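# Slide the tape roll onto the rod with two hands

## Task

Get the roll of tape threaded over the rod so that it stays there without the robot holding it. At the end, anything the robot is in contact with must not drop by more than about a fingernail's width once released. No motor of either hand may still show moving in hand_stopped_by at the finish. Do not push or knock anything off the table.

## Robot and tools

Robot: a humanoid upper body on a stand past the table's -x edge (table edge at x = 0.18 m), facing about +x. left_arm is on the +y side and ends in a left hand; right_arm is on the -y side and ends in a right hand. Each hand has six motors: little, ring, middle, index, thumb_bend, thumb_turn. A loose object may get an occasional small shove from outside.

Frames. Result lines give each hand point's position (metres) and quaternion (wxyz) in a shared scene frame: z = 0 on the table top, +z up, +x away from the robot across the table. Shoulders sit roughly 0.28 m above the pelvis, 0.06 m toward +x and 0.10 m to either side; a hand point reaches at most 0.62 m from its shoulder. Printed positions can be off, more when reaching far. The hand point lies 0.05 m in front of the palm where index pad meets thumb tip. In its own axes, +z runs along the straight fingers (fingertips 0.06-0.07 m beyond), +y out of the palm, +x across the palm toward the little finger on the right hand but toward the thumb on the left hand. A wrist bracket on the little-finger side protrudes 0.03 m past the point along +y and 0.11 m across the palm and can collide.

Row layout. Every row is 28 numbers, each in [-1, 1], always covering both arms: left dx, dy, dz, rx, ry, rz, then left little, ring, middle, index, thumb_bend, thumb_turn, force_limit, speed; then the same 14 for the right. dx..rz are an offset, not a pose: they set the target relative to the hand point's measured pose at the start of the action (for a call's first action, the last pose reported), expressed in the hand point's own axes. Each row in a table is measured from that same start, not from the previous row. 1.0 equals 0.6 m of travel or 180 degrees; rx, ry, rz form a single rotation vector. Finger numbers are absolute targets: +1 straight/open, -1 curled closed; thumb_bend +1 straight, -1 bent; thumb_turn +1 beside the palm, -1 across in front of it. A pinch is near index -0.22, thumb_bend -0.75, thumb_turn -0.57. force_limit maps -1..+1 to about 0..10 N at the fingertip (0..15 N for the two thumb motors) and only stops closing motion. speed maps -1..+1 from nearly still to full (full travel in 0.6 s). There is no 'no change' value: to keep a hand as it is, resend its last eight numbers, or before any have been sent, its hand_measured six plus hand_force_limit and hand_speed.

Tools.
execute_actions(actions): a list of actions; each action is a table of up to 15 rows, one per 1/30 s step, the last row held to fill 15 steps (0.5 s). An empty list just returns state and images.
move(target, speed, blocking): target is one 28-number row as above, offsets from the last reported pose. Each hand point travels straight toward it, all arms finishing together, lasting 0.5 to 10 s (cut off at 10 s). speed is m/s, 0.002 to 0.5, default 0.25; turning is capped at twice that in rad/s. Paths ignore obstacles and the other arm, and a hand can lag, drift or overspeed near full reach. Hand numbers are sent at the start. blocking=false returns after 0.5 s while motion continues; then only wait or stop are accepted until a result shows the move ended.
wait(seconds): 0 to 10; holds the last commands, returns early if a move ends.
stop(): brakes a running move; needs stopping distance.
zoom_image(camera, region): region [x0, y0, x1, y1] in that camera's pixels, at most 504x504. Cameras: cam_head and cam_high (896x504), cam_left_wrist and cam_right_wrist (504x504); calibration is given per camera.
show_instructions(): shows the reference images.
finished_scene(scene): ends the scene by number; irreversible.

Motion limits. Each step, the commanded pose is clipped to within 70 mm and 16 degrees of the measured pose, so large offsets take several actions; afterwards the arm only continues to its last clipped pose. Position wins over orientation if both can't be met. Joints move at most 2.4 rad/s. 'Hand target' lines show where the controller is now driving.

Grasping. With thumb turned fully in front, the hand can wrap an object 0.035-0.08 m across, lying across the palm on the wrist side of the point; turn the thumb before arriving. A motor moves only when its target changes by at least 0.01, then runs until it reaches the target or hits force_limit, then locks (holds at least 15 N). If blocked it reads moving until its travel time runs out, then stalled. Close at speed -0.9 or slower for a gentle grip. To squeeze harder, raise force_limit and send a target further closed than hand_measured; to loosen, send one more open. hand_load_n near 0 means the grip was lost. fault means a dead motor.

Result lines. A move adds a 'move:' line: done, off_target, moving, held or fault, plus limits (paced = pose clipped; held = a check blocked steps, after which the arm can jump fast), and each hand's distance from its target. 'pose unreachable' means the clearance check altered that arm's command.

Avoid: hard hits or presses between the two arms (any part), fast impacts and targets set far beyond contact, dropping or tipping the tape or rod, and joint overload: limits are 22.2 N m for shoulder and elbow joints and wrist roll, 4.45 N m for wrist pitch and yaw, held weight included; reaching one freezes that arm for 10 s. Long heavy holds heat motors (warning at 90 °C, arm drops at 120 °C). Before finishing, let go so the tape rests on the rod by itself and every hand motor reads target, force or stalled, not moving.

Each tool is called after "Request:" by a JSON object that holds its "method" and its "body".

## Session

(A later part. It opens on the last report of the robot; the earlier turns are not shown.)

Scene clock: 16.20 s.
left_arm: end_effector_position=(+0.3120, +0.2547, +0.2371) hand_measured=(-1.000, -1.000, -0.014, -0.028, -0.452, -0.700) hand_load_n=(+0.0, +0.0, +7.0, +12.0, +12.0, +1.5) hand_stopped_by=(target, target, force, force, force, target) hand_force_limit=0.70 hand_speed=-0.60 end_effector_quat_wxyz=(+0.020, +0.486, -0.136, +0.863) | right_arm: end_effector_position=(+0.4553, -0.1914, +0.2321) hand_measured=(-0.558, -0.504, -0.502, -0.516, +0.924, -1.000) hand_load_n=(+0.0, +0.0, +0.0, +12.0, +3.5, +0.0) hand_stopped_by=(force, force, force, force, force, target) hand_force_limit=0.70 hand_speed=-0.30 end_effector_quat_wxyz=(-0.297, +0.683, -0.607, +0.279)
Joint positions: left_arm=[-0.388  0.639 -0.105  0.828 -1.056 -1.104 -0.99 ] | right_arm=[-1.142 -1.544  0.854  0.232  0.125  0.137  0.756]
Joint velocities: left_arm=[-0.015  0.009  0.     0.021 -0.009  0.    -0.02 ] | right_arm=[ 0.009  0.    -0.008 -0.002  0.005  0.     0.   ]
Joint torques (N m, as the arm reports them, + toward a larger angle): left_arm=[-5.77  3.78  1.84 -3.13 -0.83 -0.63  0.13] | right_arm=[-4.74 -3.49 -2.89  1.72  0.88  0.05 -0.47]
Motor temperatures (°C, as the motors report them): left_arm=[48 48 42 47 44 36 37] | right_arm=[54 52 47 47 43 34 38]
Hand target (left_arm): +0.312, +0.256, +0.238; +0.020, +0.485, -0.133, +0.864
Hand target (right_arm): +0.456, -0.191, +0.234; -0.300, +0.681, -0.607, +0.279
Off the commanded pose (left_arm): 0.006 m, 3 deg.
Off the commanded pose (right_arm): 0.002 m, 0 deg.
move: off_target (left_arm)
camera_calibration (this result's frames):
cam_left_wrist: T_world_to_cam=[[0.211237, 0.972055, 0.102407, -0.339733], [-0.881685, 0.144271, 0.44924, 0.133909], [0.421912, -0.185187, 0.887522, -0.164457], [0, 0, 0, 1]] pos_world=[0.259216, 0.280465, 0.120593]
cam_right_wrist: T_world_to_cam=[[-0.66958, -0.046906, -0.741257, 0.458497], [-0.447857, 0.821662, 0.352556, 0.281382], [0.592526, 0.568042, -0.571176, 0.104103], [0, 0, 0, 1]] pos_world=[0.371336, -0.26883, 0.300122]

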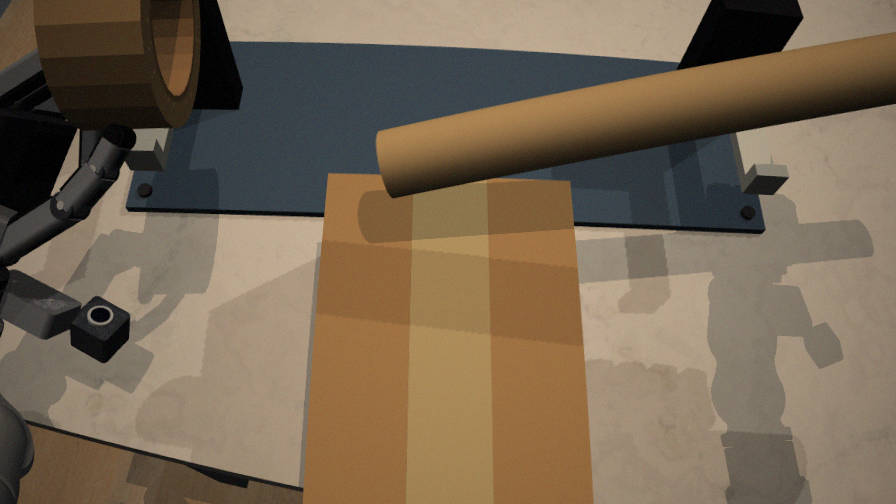

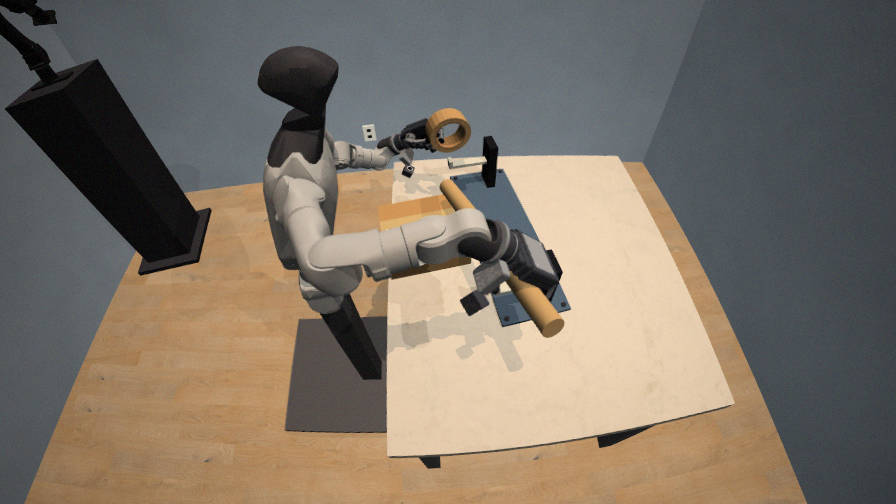

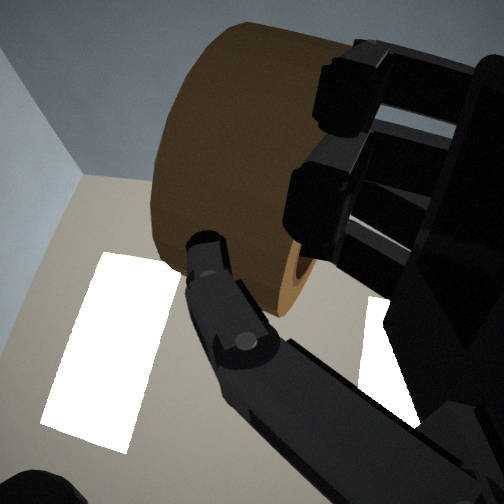

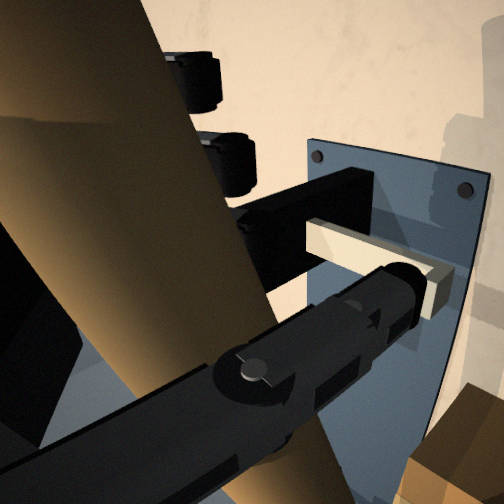

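Request:
{"method": "move", "body": {"target": [0.02,0.068,0,0,0,0,-1,-1,-0.7,-0.7,-0.6,-0.7,0.7,-0.6,0,0.035,-0.04,0,-0.045,0.09,-0.9,-0.9,-0.9,-1,-0.7,-1,0.6,-0.5], "speed": 0.12}}

Request:
{"method": "zoom_image", "body": {"camera": "cam_high", "region": [390,90,520,210]}}

Scene clock: 18.27 s.
left_arm: end_effector_position=(+0.2968, +0.2169, +0.2421) hand_measured=(-1.000, -1.000, -0.014, -0.028, -0.452, -0.700) hand_load_n=(+0.0, +0.0, +7.0, +12.0, +12.0, +1.5) hand_stopped_by=(target, target, force, force, force, target) hand_force_limit=0.70 hand_speed=-0.60 end_effector_quat_wxyz=(+0.020, +0.480, -0.133, +0.867) | right_arm: end_effector_position=(+0.4232, -0.1968, +0.2311) hand_measured=(-0.746, -0.636, -0.552, -0.516, +0.716, -1.000) hand_load_n=(+6.5, +6.0, +5.0, +17.5, +12.0, +9.5) hand_stopped_by=(force, force, force, force, force, target) hand_force_limit=0.60 hand_speed=-0.50 end_effector_quat_wxyz=(+0.373, -0.606, +0.678, -0.183)
Joint positions: left_arm=[-0.197  0.644 -0.171  0.511 -0.778 -1.122 -0.594] | right_arm=[-0.462 -1.588  0.213  0.225  0.378  0.057  0.75 ]
Joint velocities: left_arm=[ 0.002  0.005  0.009 -0.005  0.008  0.     0.003] | right_arm=[ 0.023  0.    -0.041 -0.006  0.     0.01  -0.012]
Joint torques (N m, as the arm reports them, + toward a larger angle): left_arm=[-4.53  3.34  1.73 -3.71 -0.39 -0.83  0.43] | right_arm=[-3.21 -4.66 -3.12  1.2   1.23 -0.24 -0.51]
Motor temperatures (°C, as the motors report them): left_arm=[48 48 42 48 44 36 37] | right_arm=[54 53 47 47 43 34 38]
Hand target (left_arm): +0.297, +0.216, +0.241; +0.021, +0.482, -0.134, +0.866
Hand target (right_arm): +0.423, -0.196, +0.232; +0.375, -0.605, +0.679, -0.183
Off the commanded pose (left_arm): 0.005 m, 1 deg.
Off the commanded pose (right_arm): 0.002 m, 1 deg.
joint sent to its limit (right arm) — the command would take joint 2 (shoulder roll) past its lower limit, so that joint was sent only as far as its limit.
move: off_target (left_arm)
camera_calibration (this result's frames):
cam_left_wrist: T_world_to_cam=[[0.207769, 0.973251, 0.0980578, -0.298486], [-0.887722, 0.145504, 0.436782, 0.12823], [0.410831, -0.177798, 0.894207, -0.169436], [0, 0, 0, 1]] pos_world=[0.245459, 0.241719, 0.124771]
cam_right_wrist: T_world_to_cam=[[-0.688282, 0.236109, -0.685945, 0.486825], [-0.359244, 0.71054, 0.605043, 0.154097], [0.630247, 0.662862, -0.404231, 0.0896992], [0, 0, 0, 1]] pos_world=[0.333898, -0.283894, 0.276959]

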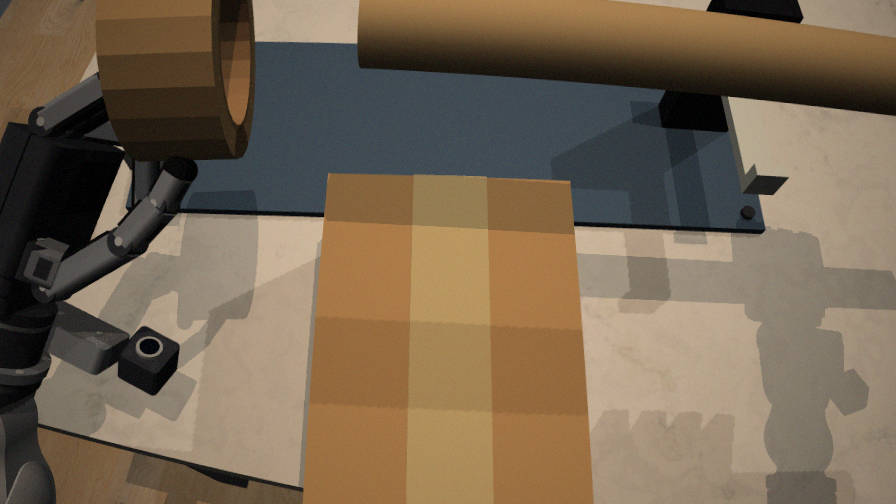

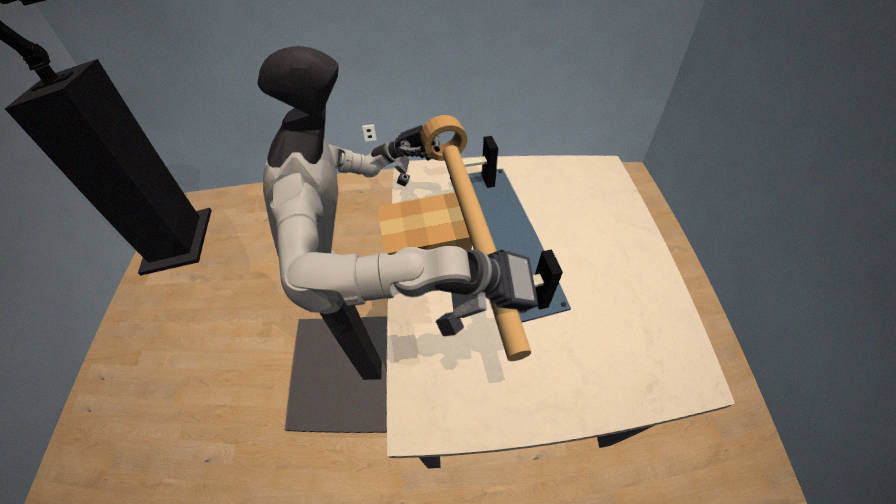

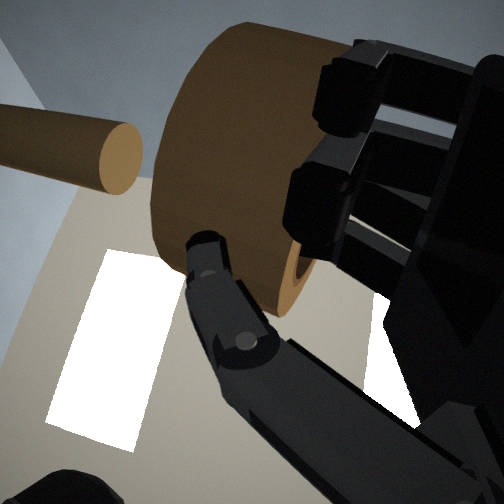

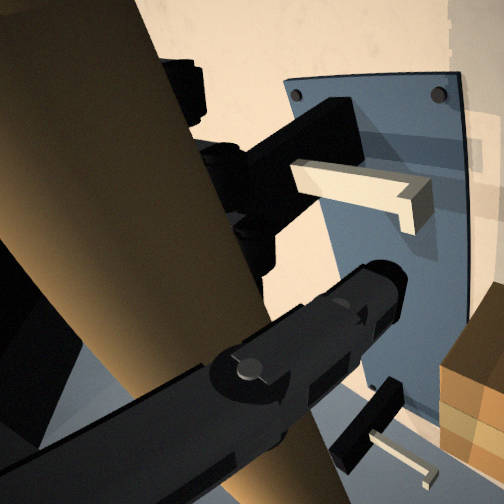

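Region (390, 90, 520, 210) of cam_high's 896x504 image, scaled by 3.877, with more detail than that image has; it fills the top 465 rows of this view, and the rest is white.

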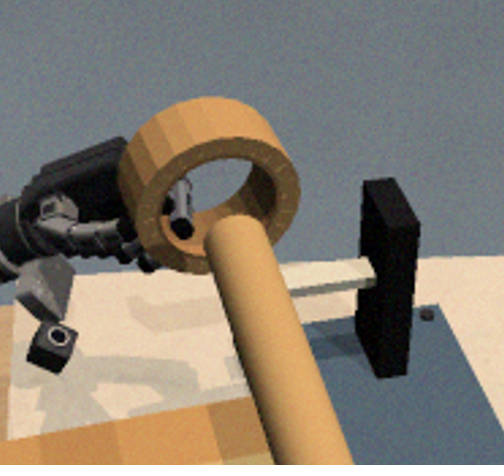

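Request:
{"method": "move", "body": {"target": [0,0.02,-0.008,0,0,0,-1,-1,-0.7,-0.7,-0.6,-0.7,0.7,-0.6,-0.145,0.033,0.016,0,0,0,-0.9,-0.9,-0.9,-1,-0.7,-1,0.6,-0.5], "speed": 0.07}}

Request:
{"method": "zoom_image", "body": {"camera": "cam_high", "region": [390,90,520,210]}}

Scene clock: 20.57 s.
left_arm: end_effector_position=(+0.2912, +0.2096, +0.2376) hand_measured=(-1.000, -1.000, -0.014, -0.028, -0.450, -0.700) hand_load_n=(+0.0, +0.0, +7.5, +11.5, +12.0, +1.5) hand_stopped_by=(target, target, force, force, force, target) hand_force_limit=0.70 hand_speed=-0.60 end_effector_quat_wxyz=(+0.018, +0.481, -0.129, +0.867) | right_arm: end_effector_position=(+0.4093, -0.1099, +0.2288) hand_measured=(-0.746, -0.636, -0.552, -0.516, +0.716, -1.000) hand_load_n=(+6.0, +6.0, +5.5, +18.5, +12.0, +9.5) hand_stopped_by=(force, force, force, force, force, target) hand_force_limit=0.60 hand_speed=-0.50 end_effector_quat_wxyz=(+0.361, -0.614, +0.677, -0.183)
Joint positions: left_arm=[-0.16   0.624 -0.177  0.486 -0.726 -1.143 -0.542] | right_arm=[-0.703 -1.509  0.31  -0.314  0.337  0.69   0.682]
Joint velocities: left_arm=[-0.012 -0.006 -0.008  0.003  0.002  0.     0.003] | right_arm=[ 0.    -0.002  0.021  0.     0.006  0.002  0.   ]
Joint torques (N m, as the arm reports them, + toward a larger angle): left_arm=[-3.87  2.9   1.36 -3.17  0.04 -0.74  0.11] | right_arm=[-4.63 -3.   -2.98  1.4   0.37 -0.17 -0.48]
Motor temperatures (°C, as the motors report them): left_arm=[49 48 42 48 44 36 36] | right_arm=[54 54 48 47 43 34 38]
Hand target (left_arm): +0.290, +0.207, +0.238; +0.020, +0.480, -0.132, +0.867
Hand target (right_arm): +0.411, -0.108, +0.232; +0.367, -0.611, +0.677, -0.183
Off the commanded pose (left_arm): 0.003 m, 1 deg.
Off the commanded pose (right_arm): 0.010 m, 2 deg.
move: off_target (right_arm)
camera_calibration (this result's frames):
cam_left_wrist: T_world_to_cam=[[0.200896, 0.975207, 0.0927959, -0.286852], [-0.887912, 0.141255, 0.437788, 0.126992], [0.413826, -0.170345, 0.894276, -0.166877], [0, 0, 0, 1]] pos_world=[0.239443, 0.233375, 0.120258]
cam_right_wrist: T_world_to_cam=[[-0.702333, 0.216137, -0.678243, 0.456965], [-0.354169, 0.720395, 0.596318, 0.0898008], [0.61749, 0.659026, -0.429408, 0.0505429], [0, 0, 0, 1]] pos_world=[0.321536, -0.196768, 0.278087]

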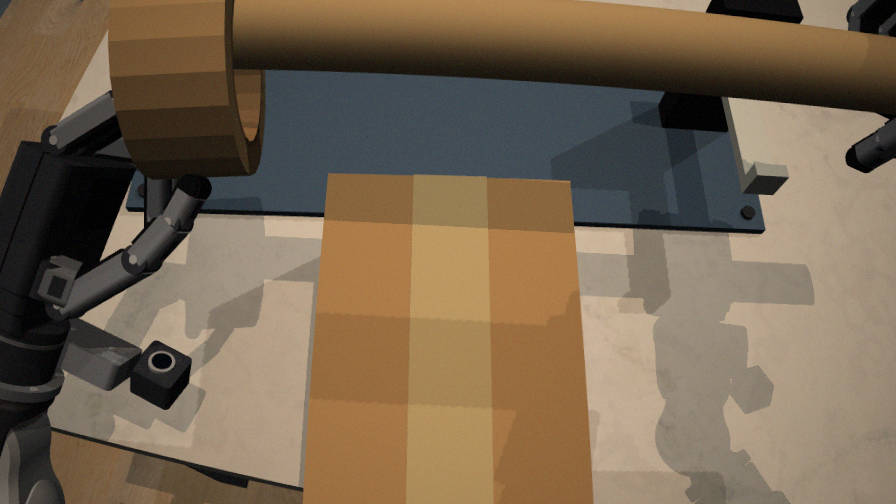

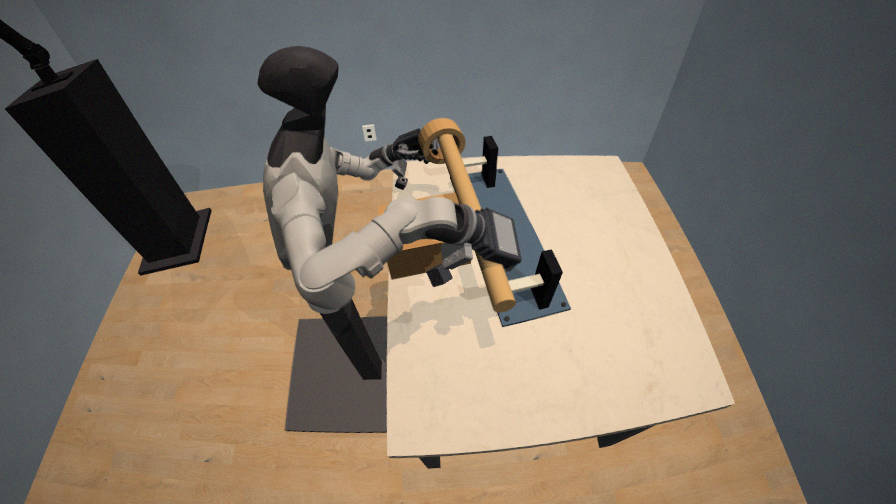

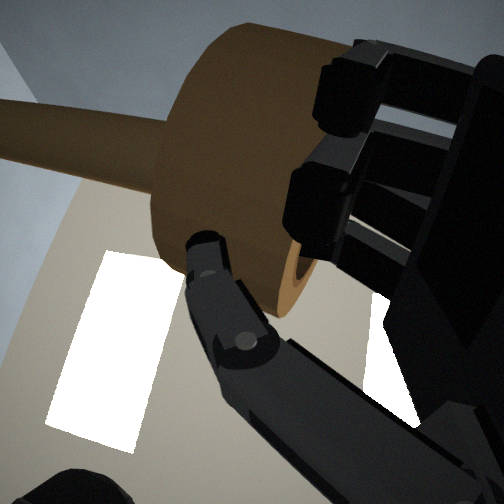

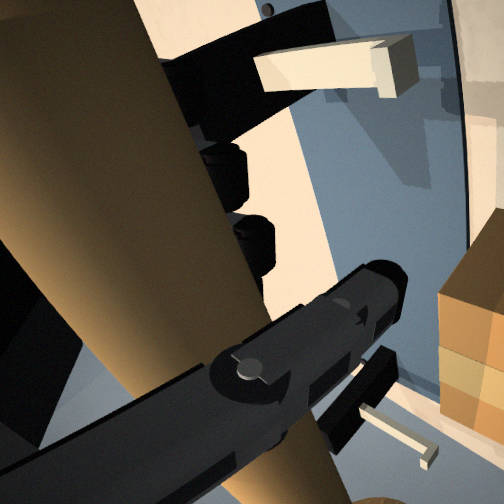

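Region (390, 90, 520, 210) of cam_high's 896x504 image, scaled by 3.877, with more detail than that image has; it fills the top 465 rows of this view, and the rest is white.

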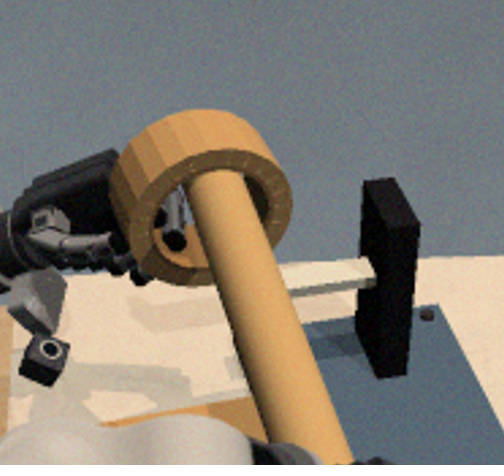

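Request:
{"method": "move", "body": {"target": [-0.015,0.055,0.02,0,0,0,-1,-1,-0.7,-0.7,-0.6,-0.7,0.7,-0.6,-0.145,0.02,0.014,0,-0.005,0.005,-0.9,-0.9,-0.9,-1,-0.7,-1,0.6,-0.5], "speed": 0.07}}

Request:
{"method": "move", "body": {"target": [-0.035,0,0,0,0,0,-1,-1,0.08,0.08,0.6,-0.7,0.7,-0.2,0,-0.006,0,0,0,0,-0.9,-0.9,-0.9,-1,-0.7,-1,0.6,-0.5], "speed": 0.03}}

Request:
{"method": "move", "body": {"target": [0,-0.06,-0.027,0,0,0,-1,-1,0.08,0.08,0.6,-0.7,0.7,-0.2,0,-0.004,0,0,0,0,-0.9,-0.9,-0.9,-1,-0.7,-1,0.6,-0.5], "speed": 0.07}}

Scene clock: 22.73 s.
left_arm: end_effector_position=(+0.3009, +0.1824, +0.2364) hand_measured=(-1.000, -1.000, -0.014, -0.028, -0.450, -0.700) hand_load_n=(+0.0, +0.0, +9.5, +11.5, +11.0, +1.0) hand_stopped_by=(target, target, force, force, force, target) hand_force_limit=0.70 hand_speed=-0.60 end_effector_quat_wxyz=(+0.013, +0.473, -0.116, +0.873) | right_arm: end_effector_position=(+0.3966, -0.0273, +0.2250) hand_measured=(-0.746, -0.636, -0.552, -0.516, +0.716, -1.000) hand_load_n=(+5.0, +6.0, +5.5, +19.5, +12.0, +10.5) hand_stopped_by=(force, force, force, force, force, target) hand_force_limit=0.60 hand_speed=-0.50 end_effector_quat_wxyz=(+0.345, -0.624, +0.679, -0.175)
Joint positions: left_arm=[-0.181  0.527 -0.191  0.467 -0.514 -1.142 -0.362] | right_arm=[-1.188 -1.204  0.655 -0.529  0.215  1.266  0.724]
Joint velocities: left_arm=[-0.012  0.008 -0.003  0.006  0.006  0.     0.013] | right_arm=[-0.011  0.     0.008 -0.006  0.005  0.004  0.   ]
Joint torques (N m, as the arm reports them, + toward a larger angle): left_arm=[-3.52  2.29  0.56 -2.82  0.62 -0.54 -0.3 ] | right_arm=[-6.56 -1.86 -3.53  1.16 -0.5  -0.24 -0.65]
Motor temperatures (°C, as the motors report them): left_arm=[49 48 42 48 44 37 36] | right_arm=[55 54 48 47 43 34 38]
Hand target (left_arm): +0.300, +0.175, +0.230; +0.020, +0.480, -0.128, +0.867
Hand target (right_arm): +0.403, -0.024, +0.237; -0.363, +0.617, -0.674, +0.182
Off the commanded pose (left_arm): 0.010 m, 2 deg.
Off the commanded pose (right_arm): 0.016 m, 3 deg.
move: off_target (left_arm, right_arm)
camera_calibration (this result's frames):
cam_left_wrist: T_world_to_cam=[[0.180585, 0.980454, 0.0780999, -0.253557], [-0.899632, 0.132558, 0.416041, 0.150323], [0.397556, -0.145392, 0.905986, -0.176862], [0, 0, 0, 1]] pos_world=[0.251336, 0.20296, 0.117497]
cam_right_wrist: T_world_to_cam=[[-0.729296, 0.198742, -0.654697, 0.432524], [-0.339117, 0.726081, 0.598169, 0.0218194], [0.594245, 0.658261, -0.462132, 0.0188683], [0, 0, 0, 1]] pos_world=[0.311625, -0.114224, 0.27884]

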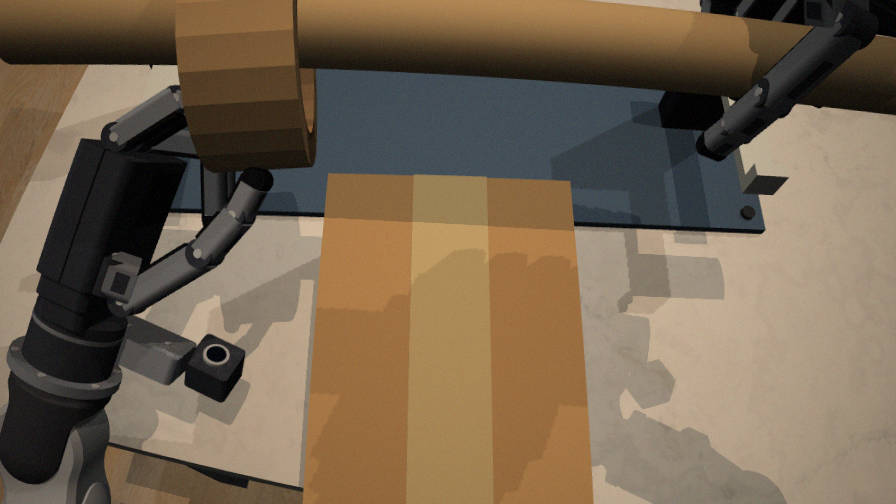

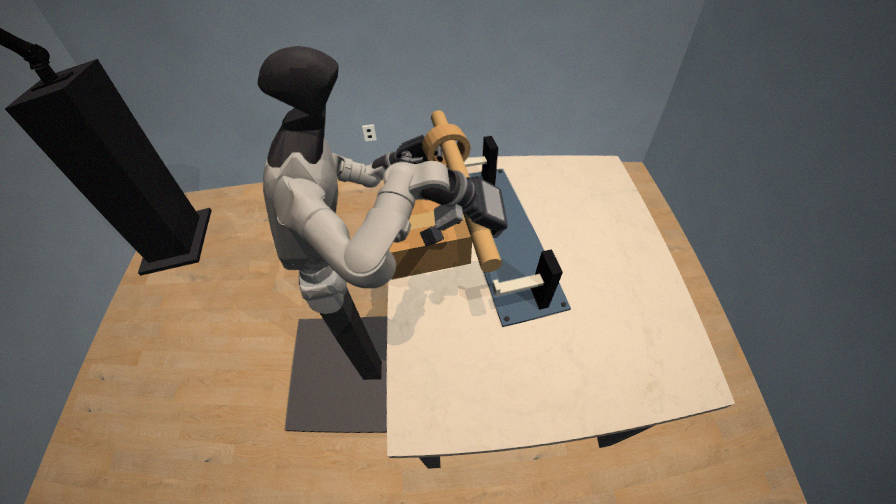

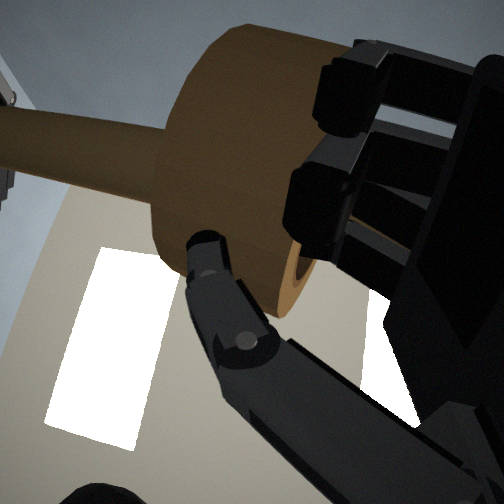

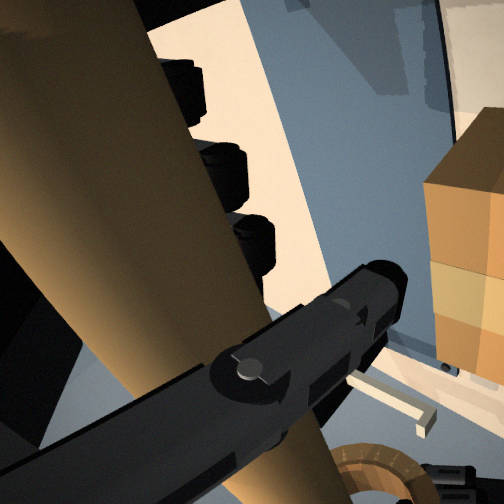

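Scene clock: 24.27 s.
left_arm: end_effector_position=(+0.3121, +0.1826, +0.2208) hand_measured=(-1.000, -1.000, +0.080, +0.080, +0.600, -0.700) hand_load_n=(+0.0, +0.0, +0.5, +0.0, +0.0, +0.0) hand_stopped_by=(target, target, target, target, target, target) hand_force_limit=0.70 hand_speed=-0.20 end_effector_quat_wxyz=(+0.012, +0.469, -0.119, +0.875) | right_arm: end_effector_position=(+0.3951, -0.0301, +0.2192) hand_measured=(-0.746, -0.636, -0.552, -0.516, +0.716, -1.000) hand_load_n=(+4.5, +5.5, +5.5, +20.0, +11.0, +11.0) hand_stopped_by=(force, force, force, force, force, target) hand_force_limit=0.60 hand_speed=-0.50 end_effector_quat_wxyz=(+0.333, -0.627, +0.683, -0.172)
Joint positions: left_arm=[-0.308  0.452 -0.197  0.73  -0.61  -1.265 -0.526] | right_arm=[-1.189 -1.205  0.674 -0.512  0.215  1.255  0.736]
Joint velocities: left_arm=[ 0.003 -0.002 -0.002 -0.012  0.002  0.     0.   ] | right_arm=[-0.008  0.005  0.014 -0.011 -0.006  0.     0.   ]
Joint torques (N m, as the arm reports them, + toward a larger angle): left_arm=[-4.37  2.03  0.98 -2.32 -0.47 -0.54 -0.06] | right_arm=[-6.07 -2.23 -3.41  1.29 -0.37 -0.54 -0.4 ]
Motor temperatures (°C, as the motors report them): left_arm=[49 48 42 48 44 37 36] | right_arm=[56 54 49 47 43 34 38]
Hand target (left_arm): +0.312, +0.183, +0.218; +0.013, +0.474, -0.117, +0.873
Hand target (right_arm): +0.399, -0.028, +0.227; -0.345, +0.624, -0.679, +0.175
Off the commanded pose (left_arm): 0.002 m, 1 deg.
Off the commanded pose (right_arm): 0.009 m, 2 deg.
move: off_target (right_arm)
camera_calibration (this result's frames):
cam_left_wrist: T_world_to_cam=[[0.181993, 0.979617, 0.0850265, -0.256426], [-0.902886, 0.132235, 0.409036, 0.169436], [0.389455, -0.151211, 0.908548, -0.164128], [0, 0, 0, 1]] pos_world=[0.263569, 0.203976, 0.101616]
cam_right_wrist: T_world_to_cam=[[-0.7446, 0.194169, -0.638646, 0.430619], [-0.322278, 0.733287, 0.598688, 0.0202367], [0.584558, 0.651605, -0.483429, 0.0271249], [0, 0, 0, 1]] pos_world=[0.311305, -0.116127, 0.276011]

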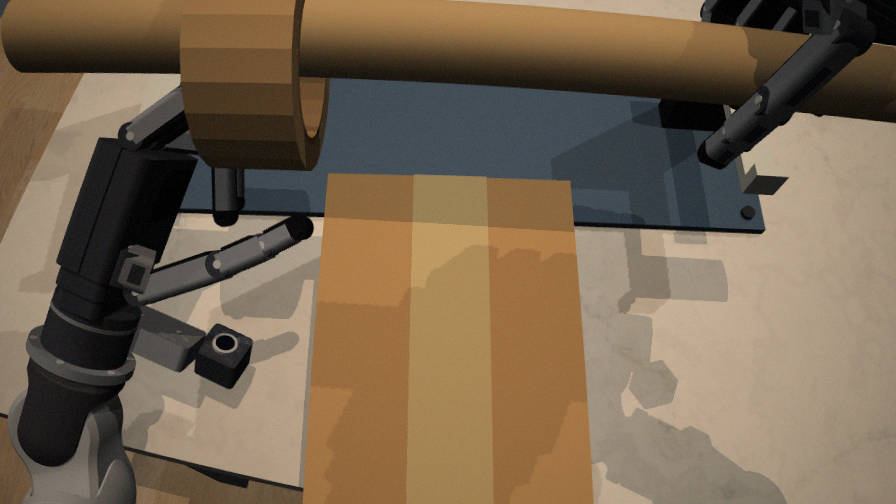

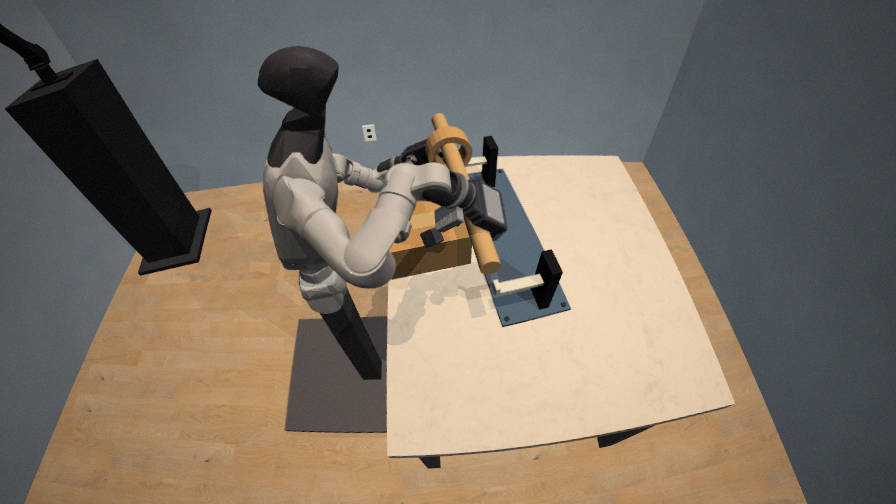

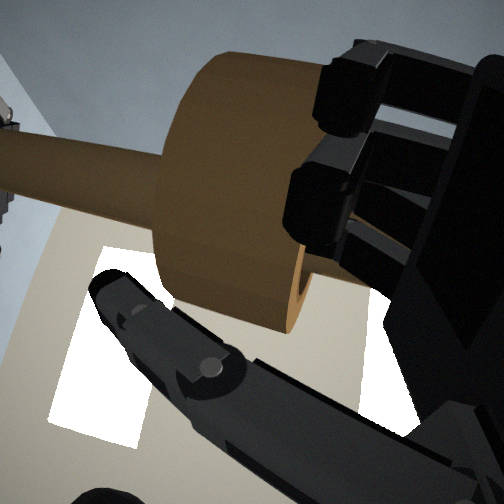

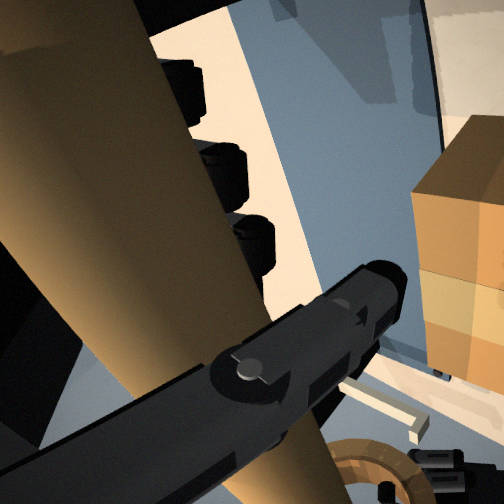

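Scene clock: 25.23 s.
left_arm: end_effector_position=(+0.3052, +0.2198, +0.2170) hand_measured=(-1.000, -1.000, +0.080, +0.080, +0.600, -0.700) hand_load_n=(+0.0, +0.0, +0.0, +0.0, +0.0, +0.0) hand_stopped_by=(target, target, target, target, target, target) hand_force_limit=0.70 hand_speed=-0.20 end_effector_quat_wxyz=(+0.011, +0.474, -0.123, +0.872) | right_arm: end_effector_position=(+0.3943, -0.0320, +0.2155) hand_measured=(-0.746, -0.636, -0.552, -0.516, +0.716, -1.000) hand_load_n=(+4.5, +5.5, +5.5, +19.0, +11.5, +10.5) hand_stopped_by=(force, force, force, force, force, target) hand_force_limit=0.60 hand_speed=-0.50 end_effector_quat_wxyz=(+0.325, -0.628, +0.686, -0.169)
Joint positions: left_arm=[-0.356  0.503 -0.155  0.86  -0.963 -1.27  -0.901] | right_arm=[-1.19  -1.205  0.686 -0.5    0.215  1.249  0.743]
Joint velocities: left_arm=[ 0.015 -0.008  0.011  0.017 -0.021  0.    -0.027] | right_arm=[-0.002 -0.002 -0.003 -0.002  0.005  0.     0.   ]
Joint torques (N m, as the arm reports them, + toward a larger angle): left_arm=[-4.85  2.73  1.18 -2.51 -0.72 -0.58 -0.01] | right_arm=[-5.76 -2.31 -3.11  1.33 -0.33 -0.51 -0.36]
Motor temperatures (°C, as the motors report them): left_arm=[49 48 42 48 44 37 36] | right_arm=[56 54 49 47 43 34 38]
Hand target (left_arm): +0.305, +0.221, +0.218; +0.009, +0.472, -0.121, +0.873
Hand target (right_arm): +0.397, -0.030, +0.221; +0.333, -0.627, +0.683, -0.172
Off the commanded pose (left_arm): 0.003 m, 1 deg.
Off the commanded pose (right_arm): 0.006 m, 1 deg.
move: off_target (right_arm)
camera_calibration (this result's frames):
cam_left_wrist: T_world_to_cam=[[0.183641, 0.978653, 0.0922731, -0.293143], [-0.898349, 0.12898, 0.419921, 0.156789], [0.399055, -0.160008, 0.902858, -0.152136], [0, 0, 0, 1]] pos_world=[0.255395, 0.24232, 0.0985677]
cam_right_wrist: T_world_to_cam=[[-0.753963, 0.192436, -0.628099, 0.42935], [-0.310631, 0.738044, 0.598999, 0.0190877], [0.578833, 0.64673, -0.496681, 0.0320006], [0, 0, 0, 1]] pos_world=[0.31112, -0.117406, 0.274135]

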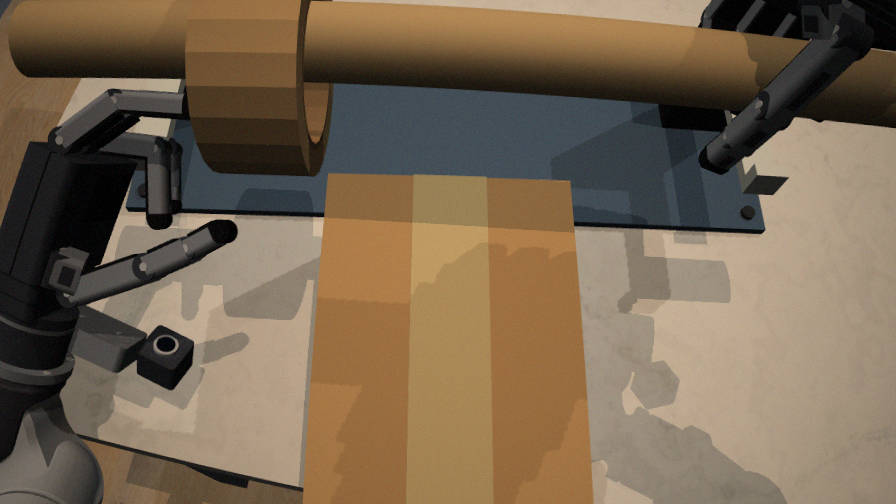

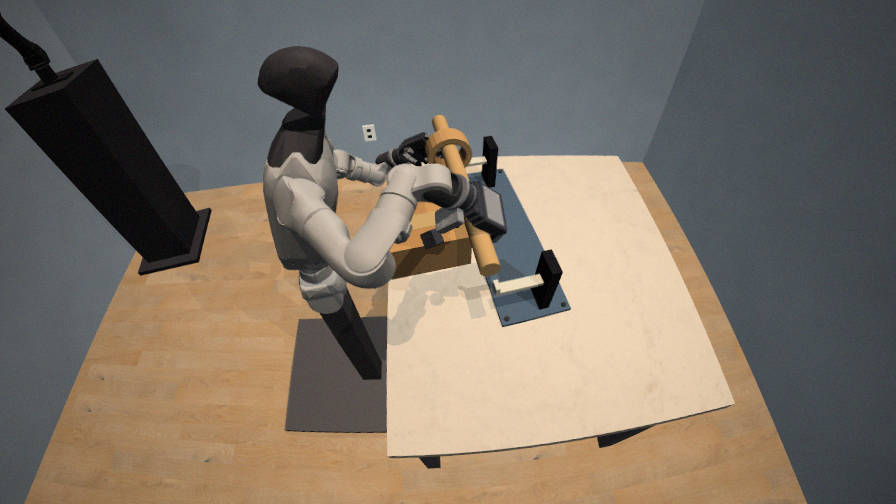

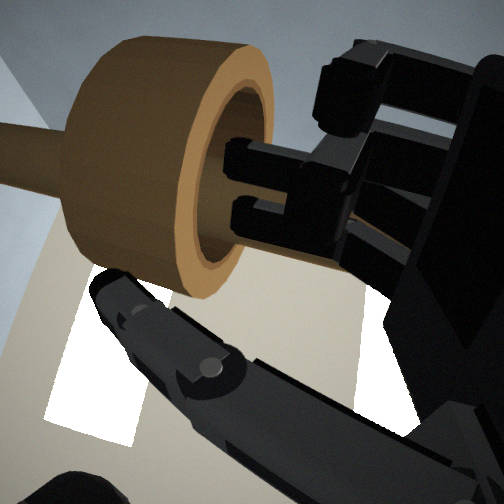

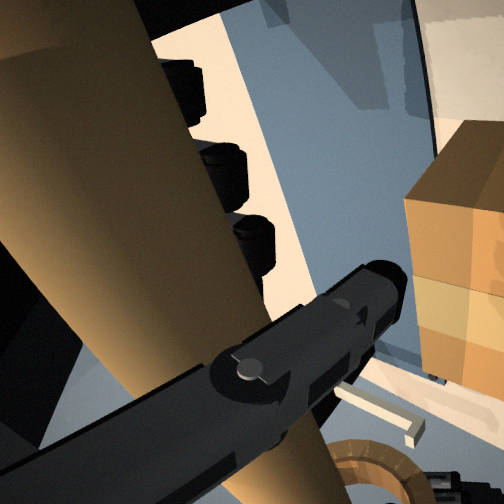

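Request:
{"method": "move", "body": {"target": [0.03,-0.03,-0.09,0,0,0,-1,-1,-1,-1,0.6,-0.7,0.7,0.5,0,-0.01,0,0,-0.01,0,-0.9,-0.9,-0.9,-1,-0.7,-1,0.6,-0.5], "speed": 0.12}}

Request:
{"method": "move", "body": {"target": [0.04,0,-0.05,0,0,0,-1,-1,-1,-1,0.6,-0.7,0.7,0.5,-0.022,0,0.183,0,-0.015,0,-0.9,-0.9,-0.9,-1,-0.7,-1,0.6,-0.5], "speed": 0.1}}

Scene clock: 26.67 s.
left_arm: end_effector_position=(+0.2545, +0.2481, +0.2065) hand_measured=(-1.000, -1.000, -1.000, -1.000, +0.600, -0.700) hand_load_n=(+0.0, +0.0, +0.0, +0.0, +0.0, +0.0) hand_stopped_by=(target, target, target, target, target, target) hand_force_limit=0.70 hand_speed=0.50 end_effector_quat_wxyz=(+0.008, +0.478, -0.127, +0.869) | right_arm: end_effector_position=(+0.3973, -0.0345, +0.2146) hand_measured=(-0.746, -0.636, -0.552, -0.516, +0.716, -1.000) hand_load_n=(+4.5, +5.5, +5.5, +19.0, +11.5, +10.5) hand_stopped_by=(force, force, force, force, force, target) hand_force_limit=0.60 hand_speed=-0.50 end_effector_quat_wxyz=(+0.329, -0.632, +0.683, -0.160)
Joint positions: left_arm=[-0.198  0.546 -0.036  0.8   -1.252 -1.248 -1.255] | right_arm=[-1.155 -1.218  0.661 -0.458  0.215  1.167  0.753]
Joint velocities: left_arm=[-0.011 -0.006  0.014  0.011 -0.009  0.001 -0.013] | right_arm=[ 0.002  0.008 -0.012 -0.005  0.005  0.     0.002]
Joint torques (N m, as the arm reports them, + toward a larger angle): left_arm=[-3.65  3.26  1.47 -2.19 -0.6  -0.22 -0.05] | right_arm=[-5.4  -2.25 -3.43  1.13 -0.02 -0.51 -0.37]
Motor temperatures (°C, as the motors report them): left_arm=[49 48 42 48 44 37 36] | right_arm=[57 54 49 47 43 34 38]
Hand target (left_arm): +0.255, +0.249, +0.207; +0.007, +0.478, -0.123, +0.870
Hand target (right_arm): +0.399, -0.032, +0.219; -0.337, +0.630, -0.681, +0.159
Off the commanded pose (left_arm): 0.002 m, 1 deg.
Off the commanded pose (right_arm): 0.005 m, 1 deg.
move: off_target (right_arm)
camera_calibration (this result's frames):
cam_left_wrist: T_world_to_cam=[[0.181552, 0.978263, 0.100201, -0.311509], [-0.894912, 0.122121, 0.429208, 0.110955], [0.407642, -0.167595, 0.89763, -0.117105], [0, 0, 0, 1]] pos_world=[0.203587, 0.271562, 0.0887079]
cam_right_wrist: T_world_to_cam=[[-0.760684, 0.188995, -0.620999, 0.432589], [-0.319374, 0.723903, 0.611526, 0.0227068], [0.565119, 0.663509, -0.490302, 0.0360886], [0, 0, 0, 1]] pos_world=[0.315921, -0.12214, 0.272446]

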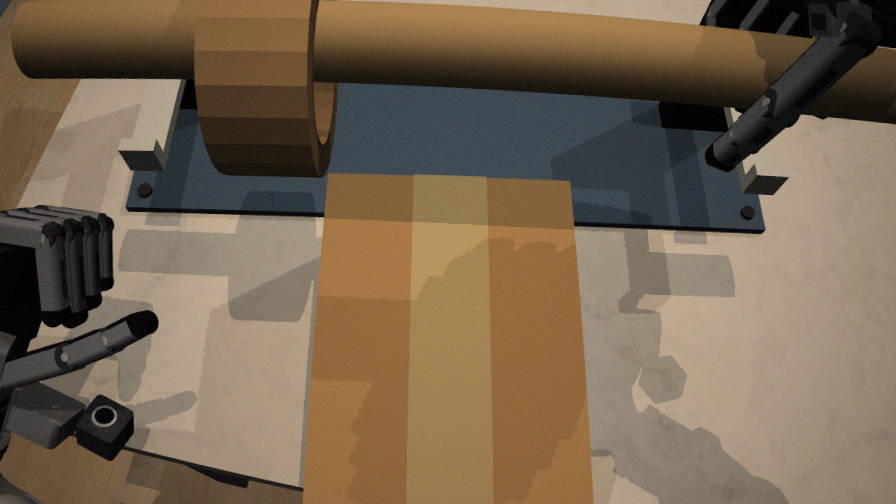

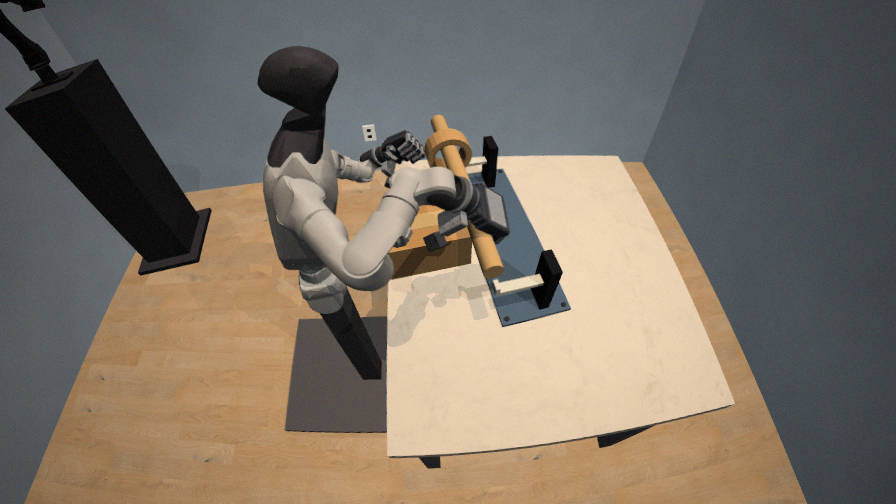

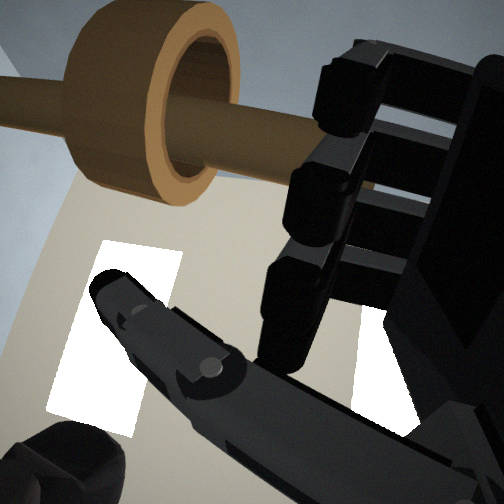

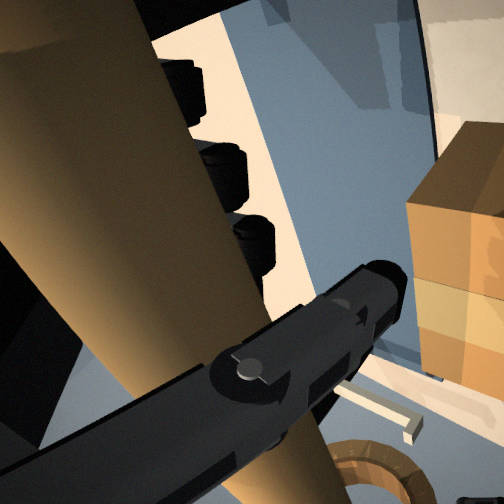

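Scene clock: 28.27 s.
left_arm: end_effector_position=(+0.2171, +0.2530, +0.2106) hand_measured=(-1.000, -1.000, -1.000, -1.000, +0.600, -0.700) hand_load_n=(+0.0, +0.0, +0.0, +0.0, +0.0, +0.0) hand_stopped_by=(target, target, target, target, target, target) hand_force_limit=0.70 hand_speed=0.50 end_effector_quat_wxyz=(+0.006, +0.479, -0.127, +0.868) | right_arm: end_effector_position=(+0.4695, -0.0015, +0.1359) hand_measured=(-0.746, -0.636, -0.552, -0.516, +0.716, -1.000) hand_load_n=(+4.5, +5.5, +5.5, +19.0, +11.5, +10.5) hand_stopped_by=(force, force, force, force, force, target) hand_force_limit=0.60 hand_speed=-0.50 end_effector_quat_wxyz=(+0.341, -0.636, +0.675, -0.151)
Joint positions: left_arm=[-0.009  0.579  0.007  0.628 -1.309 -1.24  -1.284] | right_arm=[-1.192 -0.806  0.847  0.267  0.047  0.709  0.602]
Joint velocities: left_arm=[ 0.009 -0.002  0.     0.005  0.006  0.     0.   ] | right_arm=[ 0.002 -0.005 -0.017  0.006  0.017  0.     0.   ]
Joint torques (N m, as the arm reports them, + toward a larger angle): left_arm=[-2.33  3.83  1.4  -2.65 -0.48 -0.23 -0.02] | right_arm=[-7.56 -2.17 -3.03 -0.23  0.43 -0.68 -0.36]
Motor temperatures (°C, as the motors report them): left_arm=[49 48 42 48 44 37 36] | right_arm=[58 54 50 47 43 34 38]
Hand target (left_arm): +0.217, +0.254, +0.211; +0.006, +0.478, -0.126, +0.869
Hand target (right_arm): +0.471, +0.004, +0.142; -0.351, +0.635, -0.672, +0.148
Off the commanded pose (left_arm): 0.001 m, 0 deg.
Off the commanded pose (right_arm): 0.002 m, 1 deg.
move: done
camera_calibration (this result's frames):
cam_left_wrist: T_world_to_cam=[[0.179084, 0.978546, 0.101863, -0.309816], [-0.894132, 0.118688, 0.431789, 0.0752493], [0.410436, -0.168406, 0.896204, -0.104775], [0, 0, 0, 1]] pos_world=[0.165769, 0.276593, 0.0929667]
cam_right_wrist: T_world_to_cam=[[-0.759828, 0.183891, -0.623574, 0.432347], [-0.342355, 0.702219, 0.624245, 0.0790448], [0.552679, 0.687803, -0.47061, -0.0618768], [0, 0, 0, 1]] pos_world=[0.389769, -0.0924527, 0.191138]

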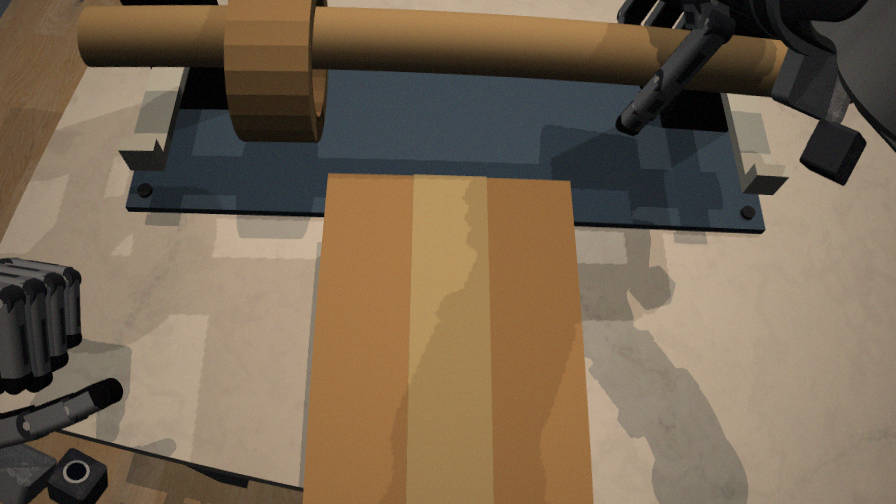

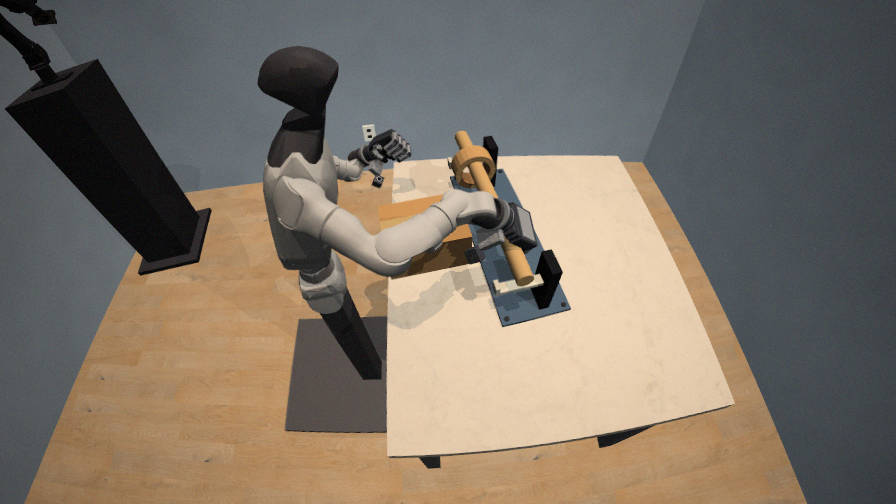

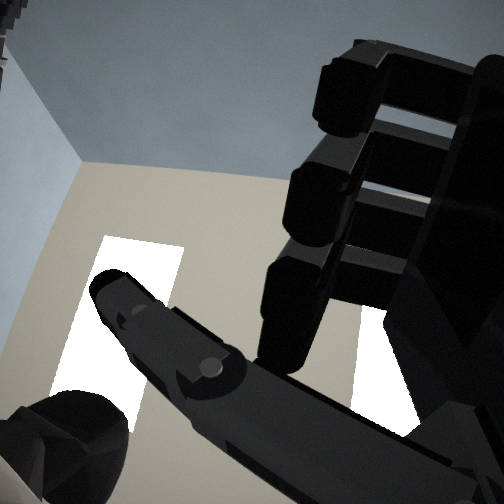

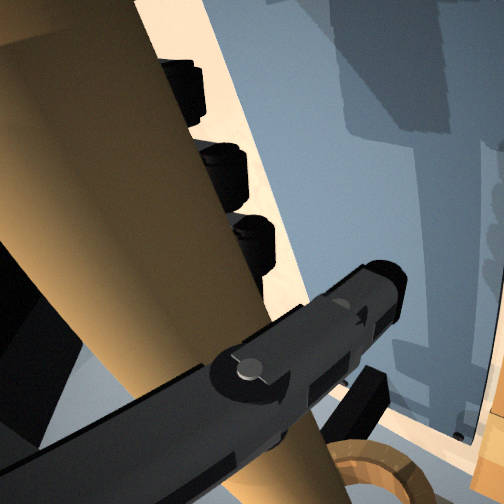

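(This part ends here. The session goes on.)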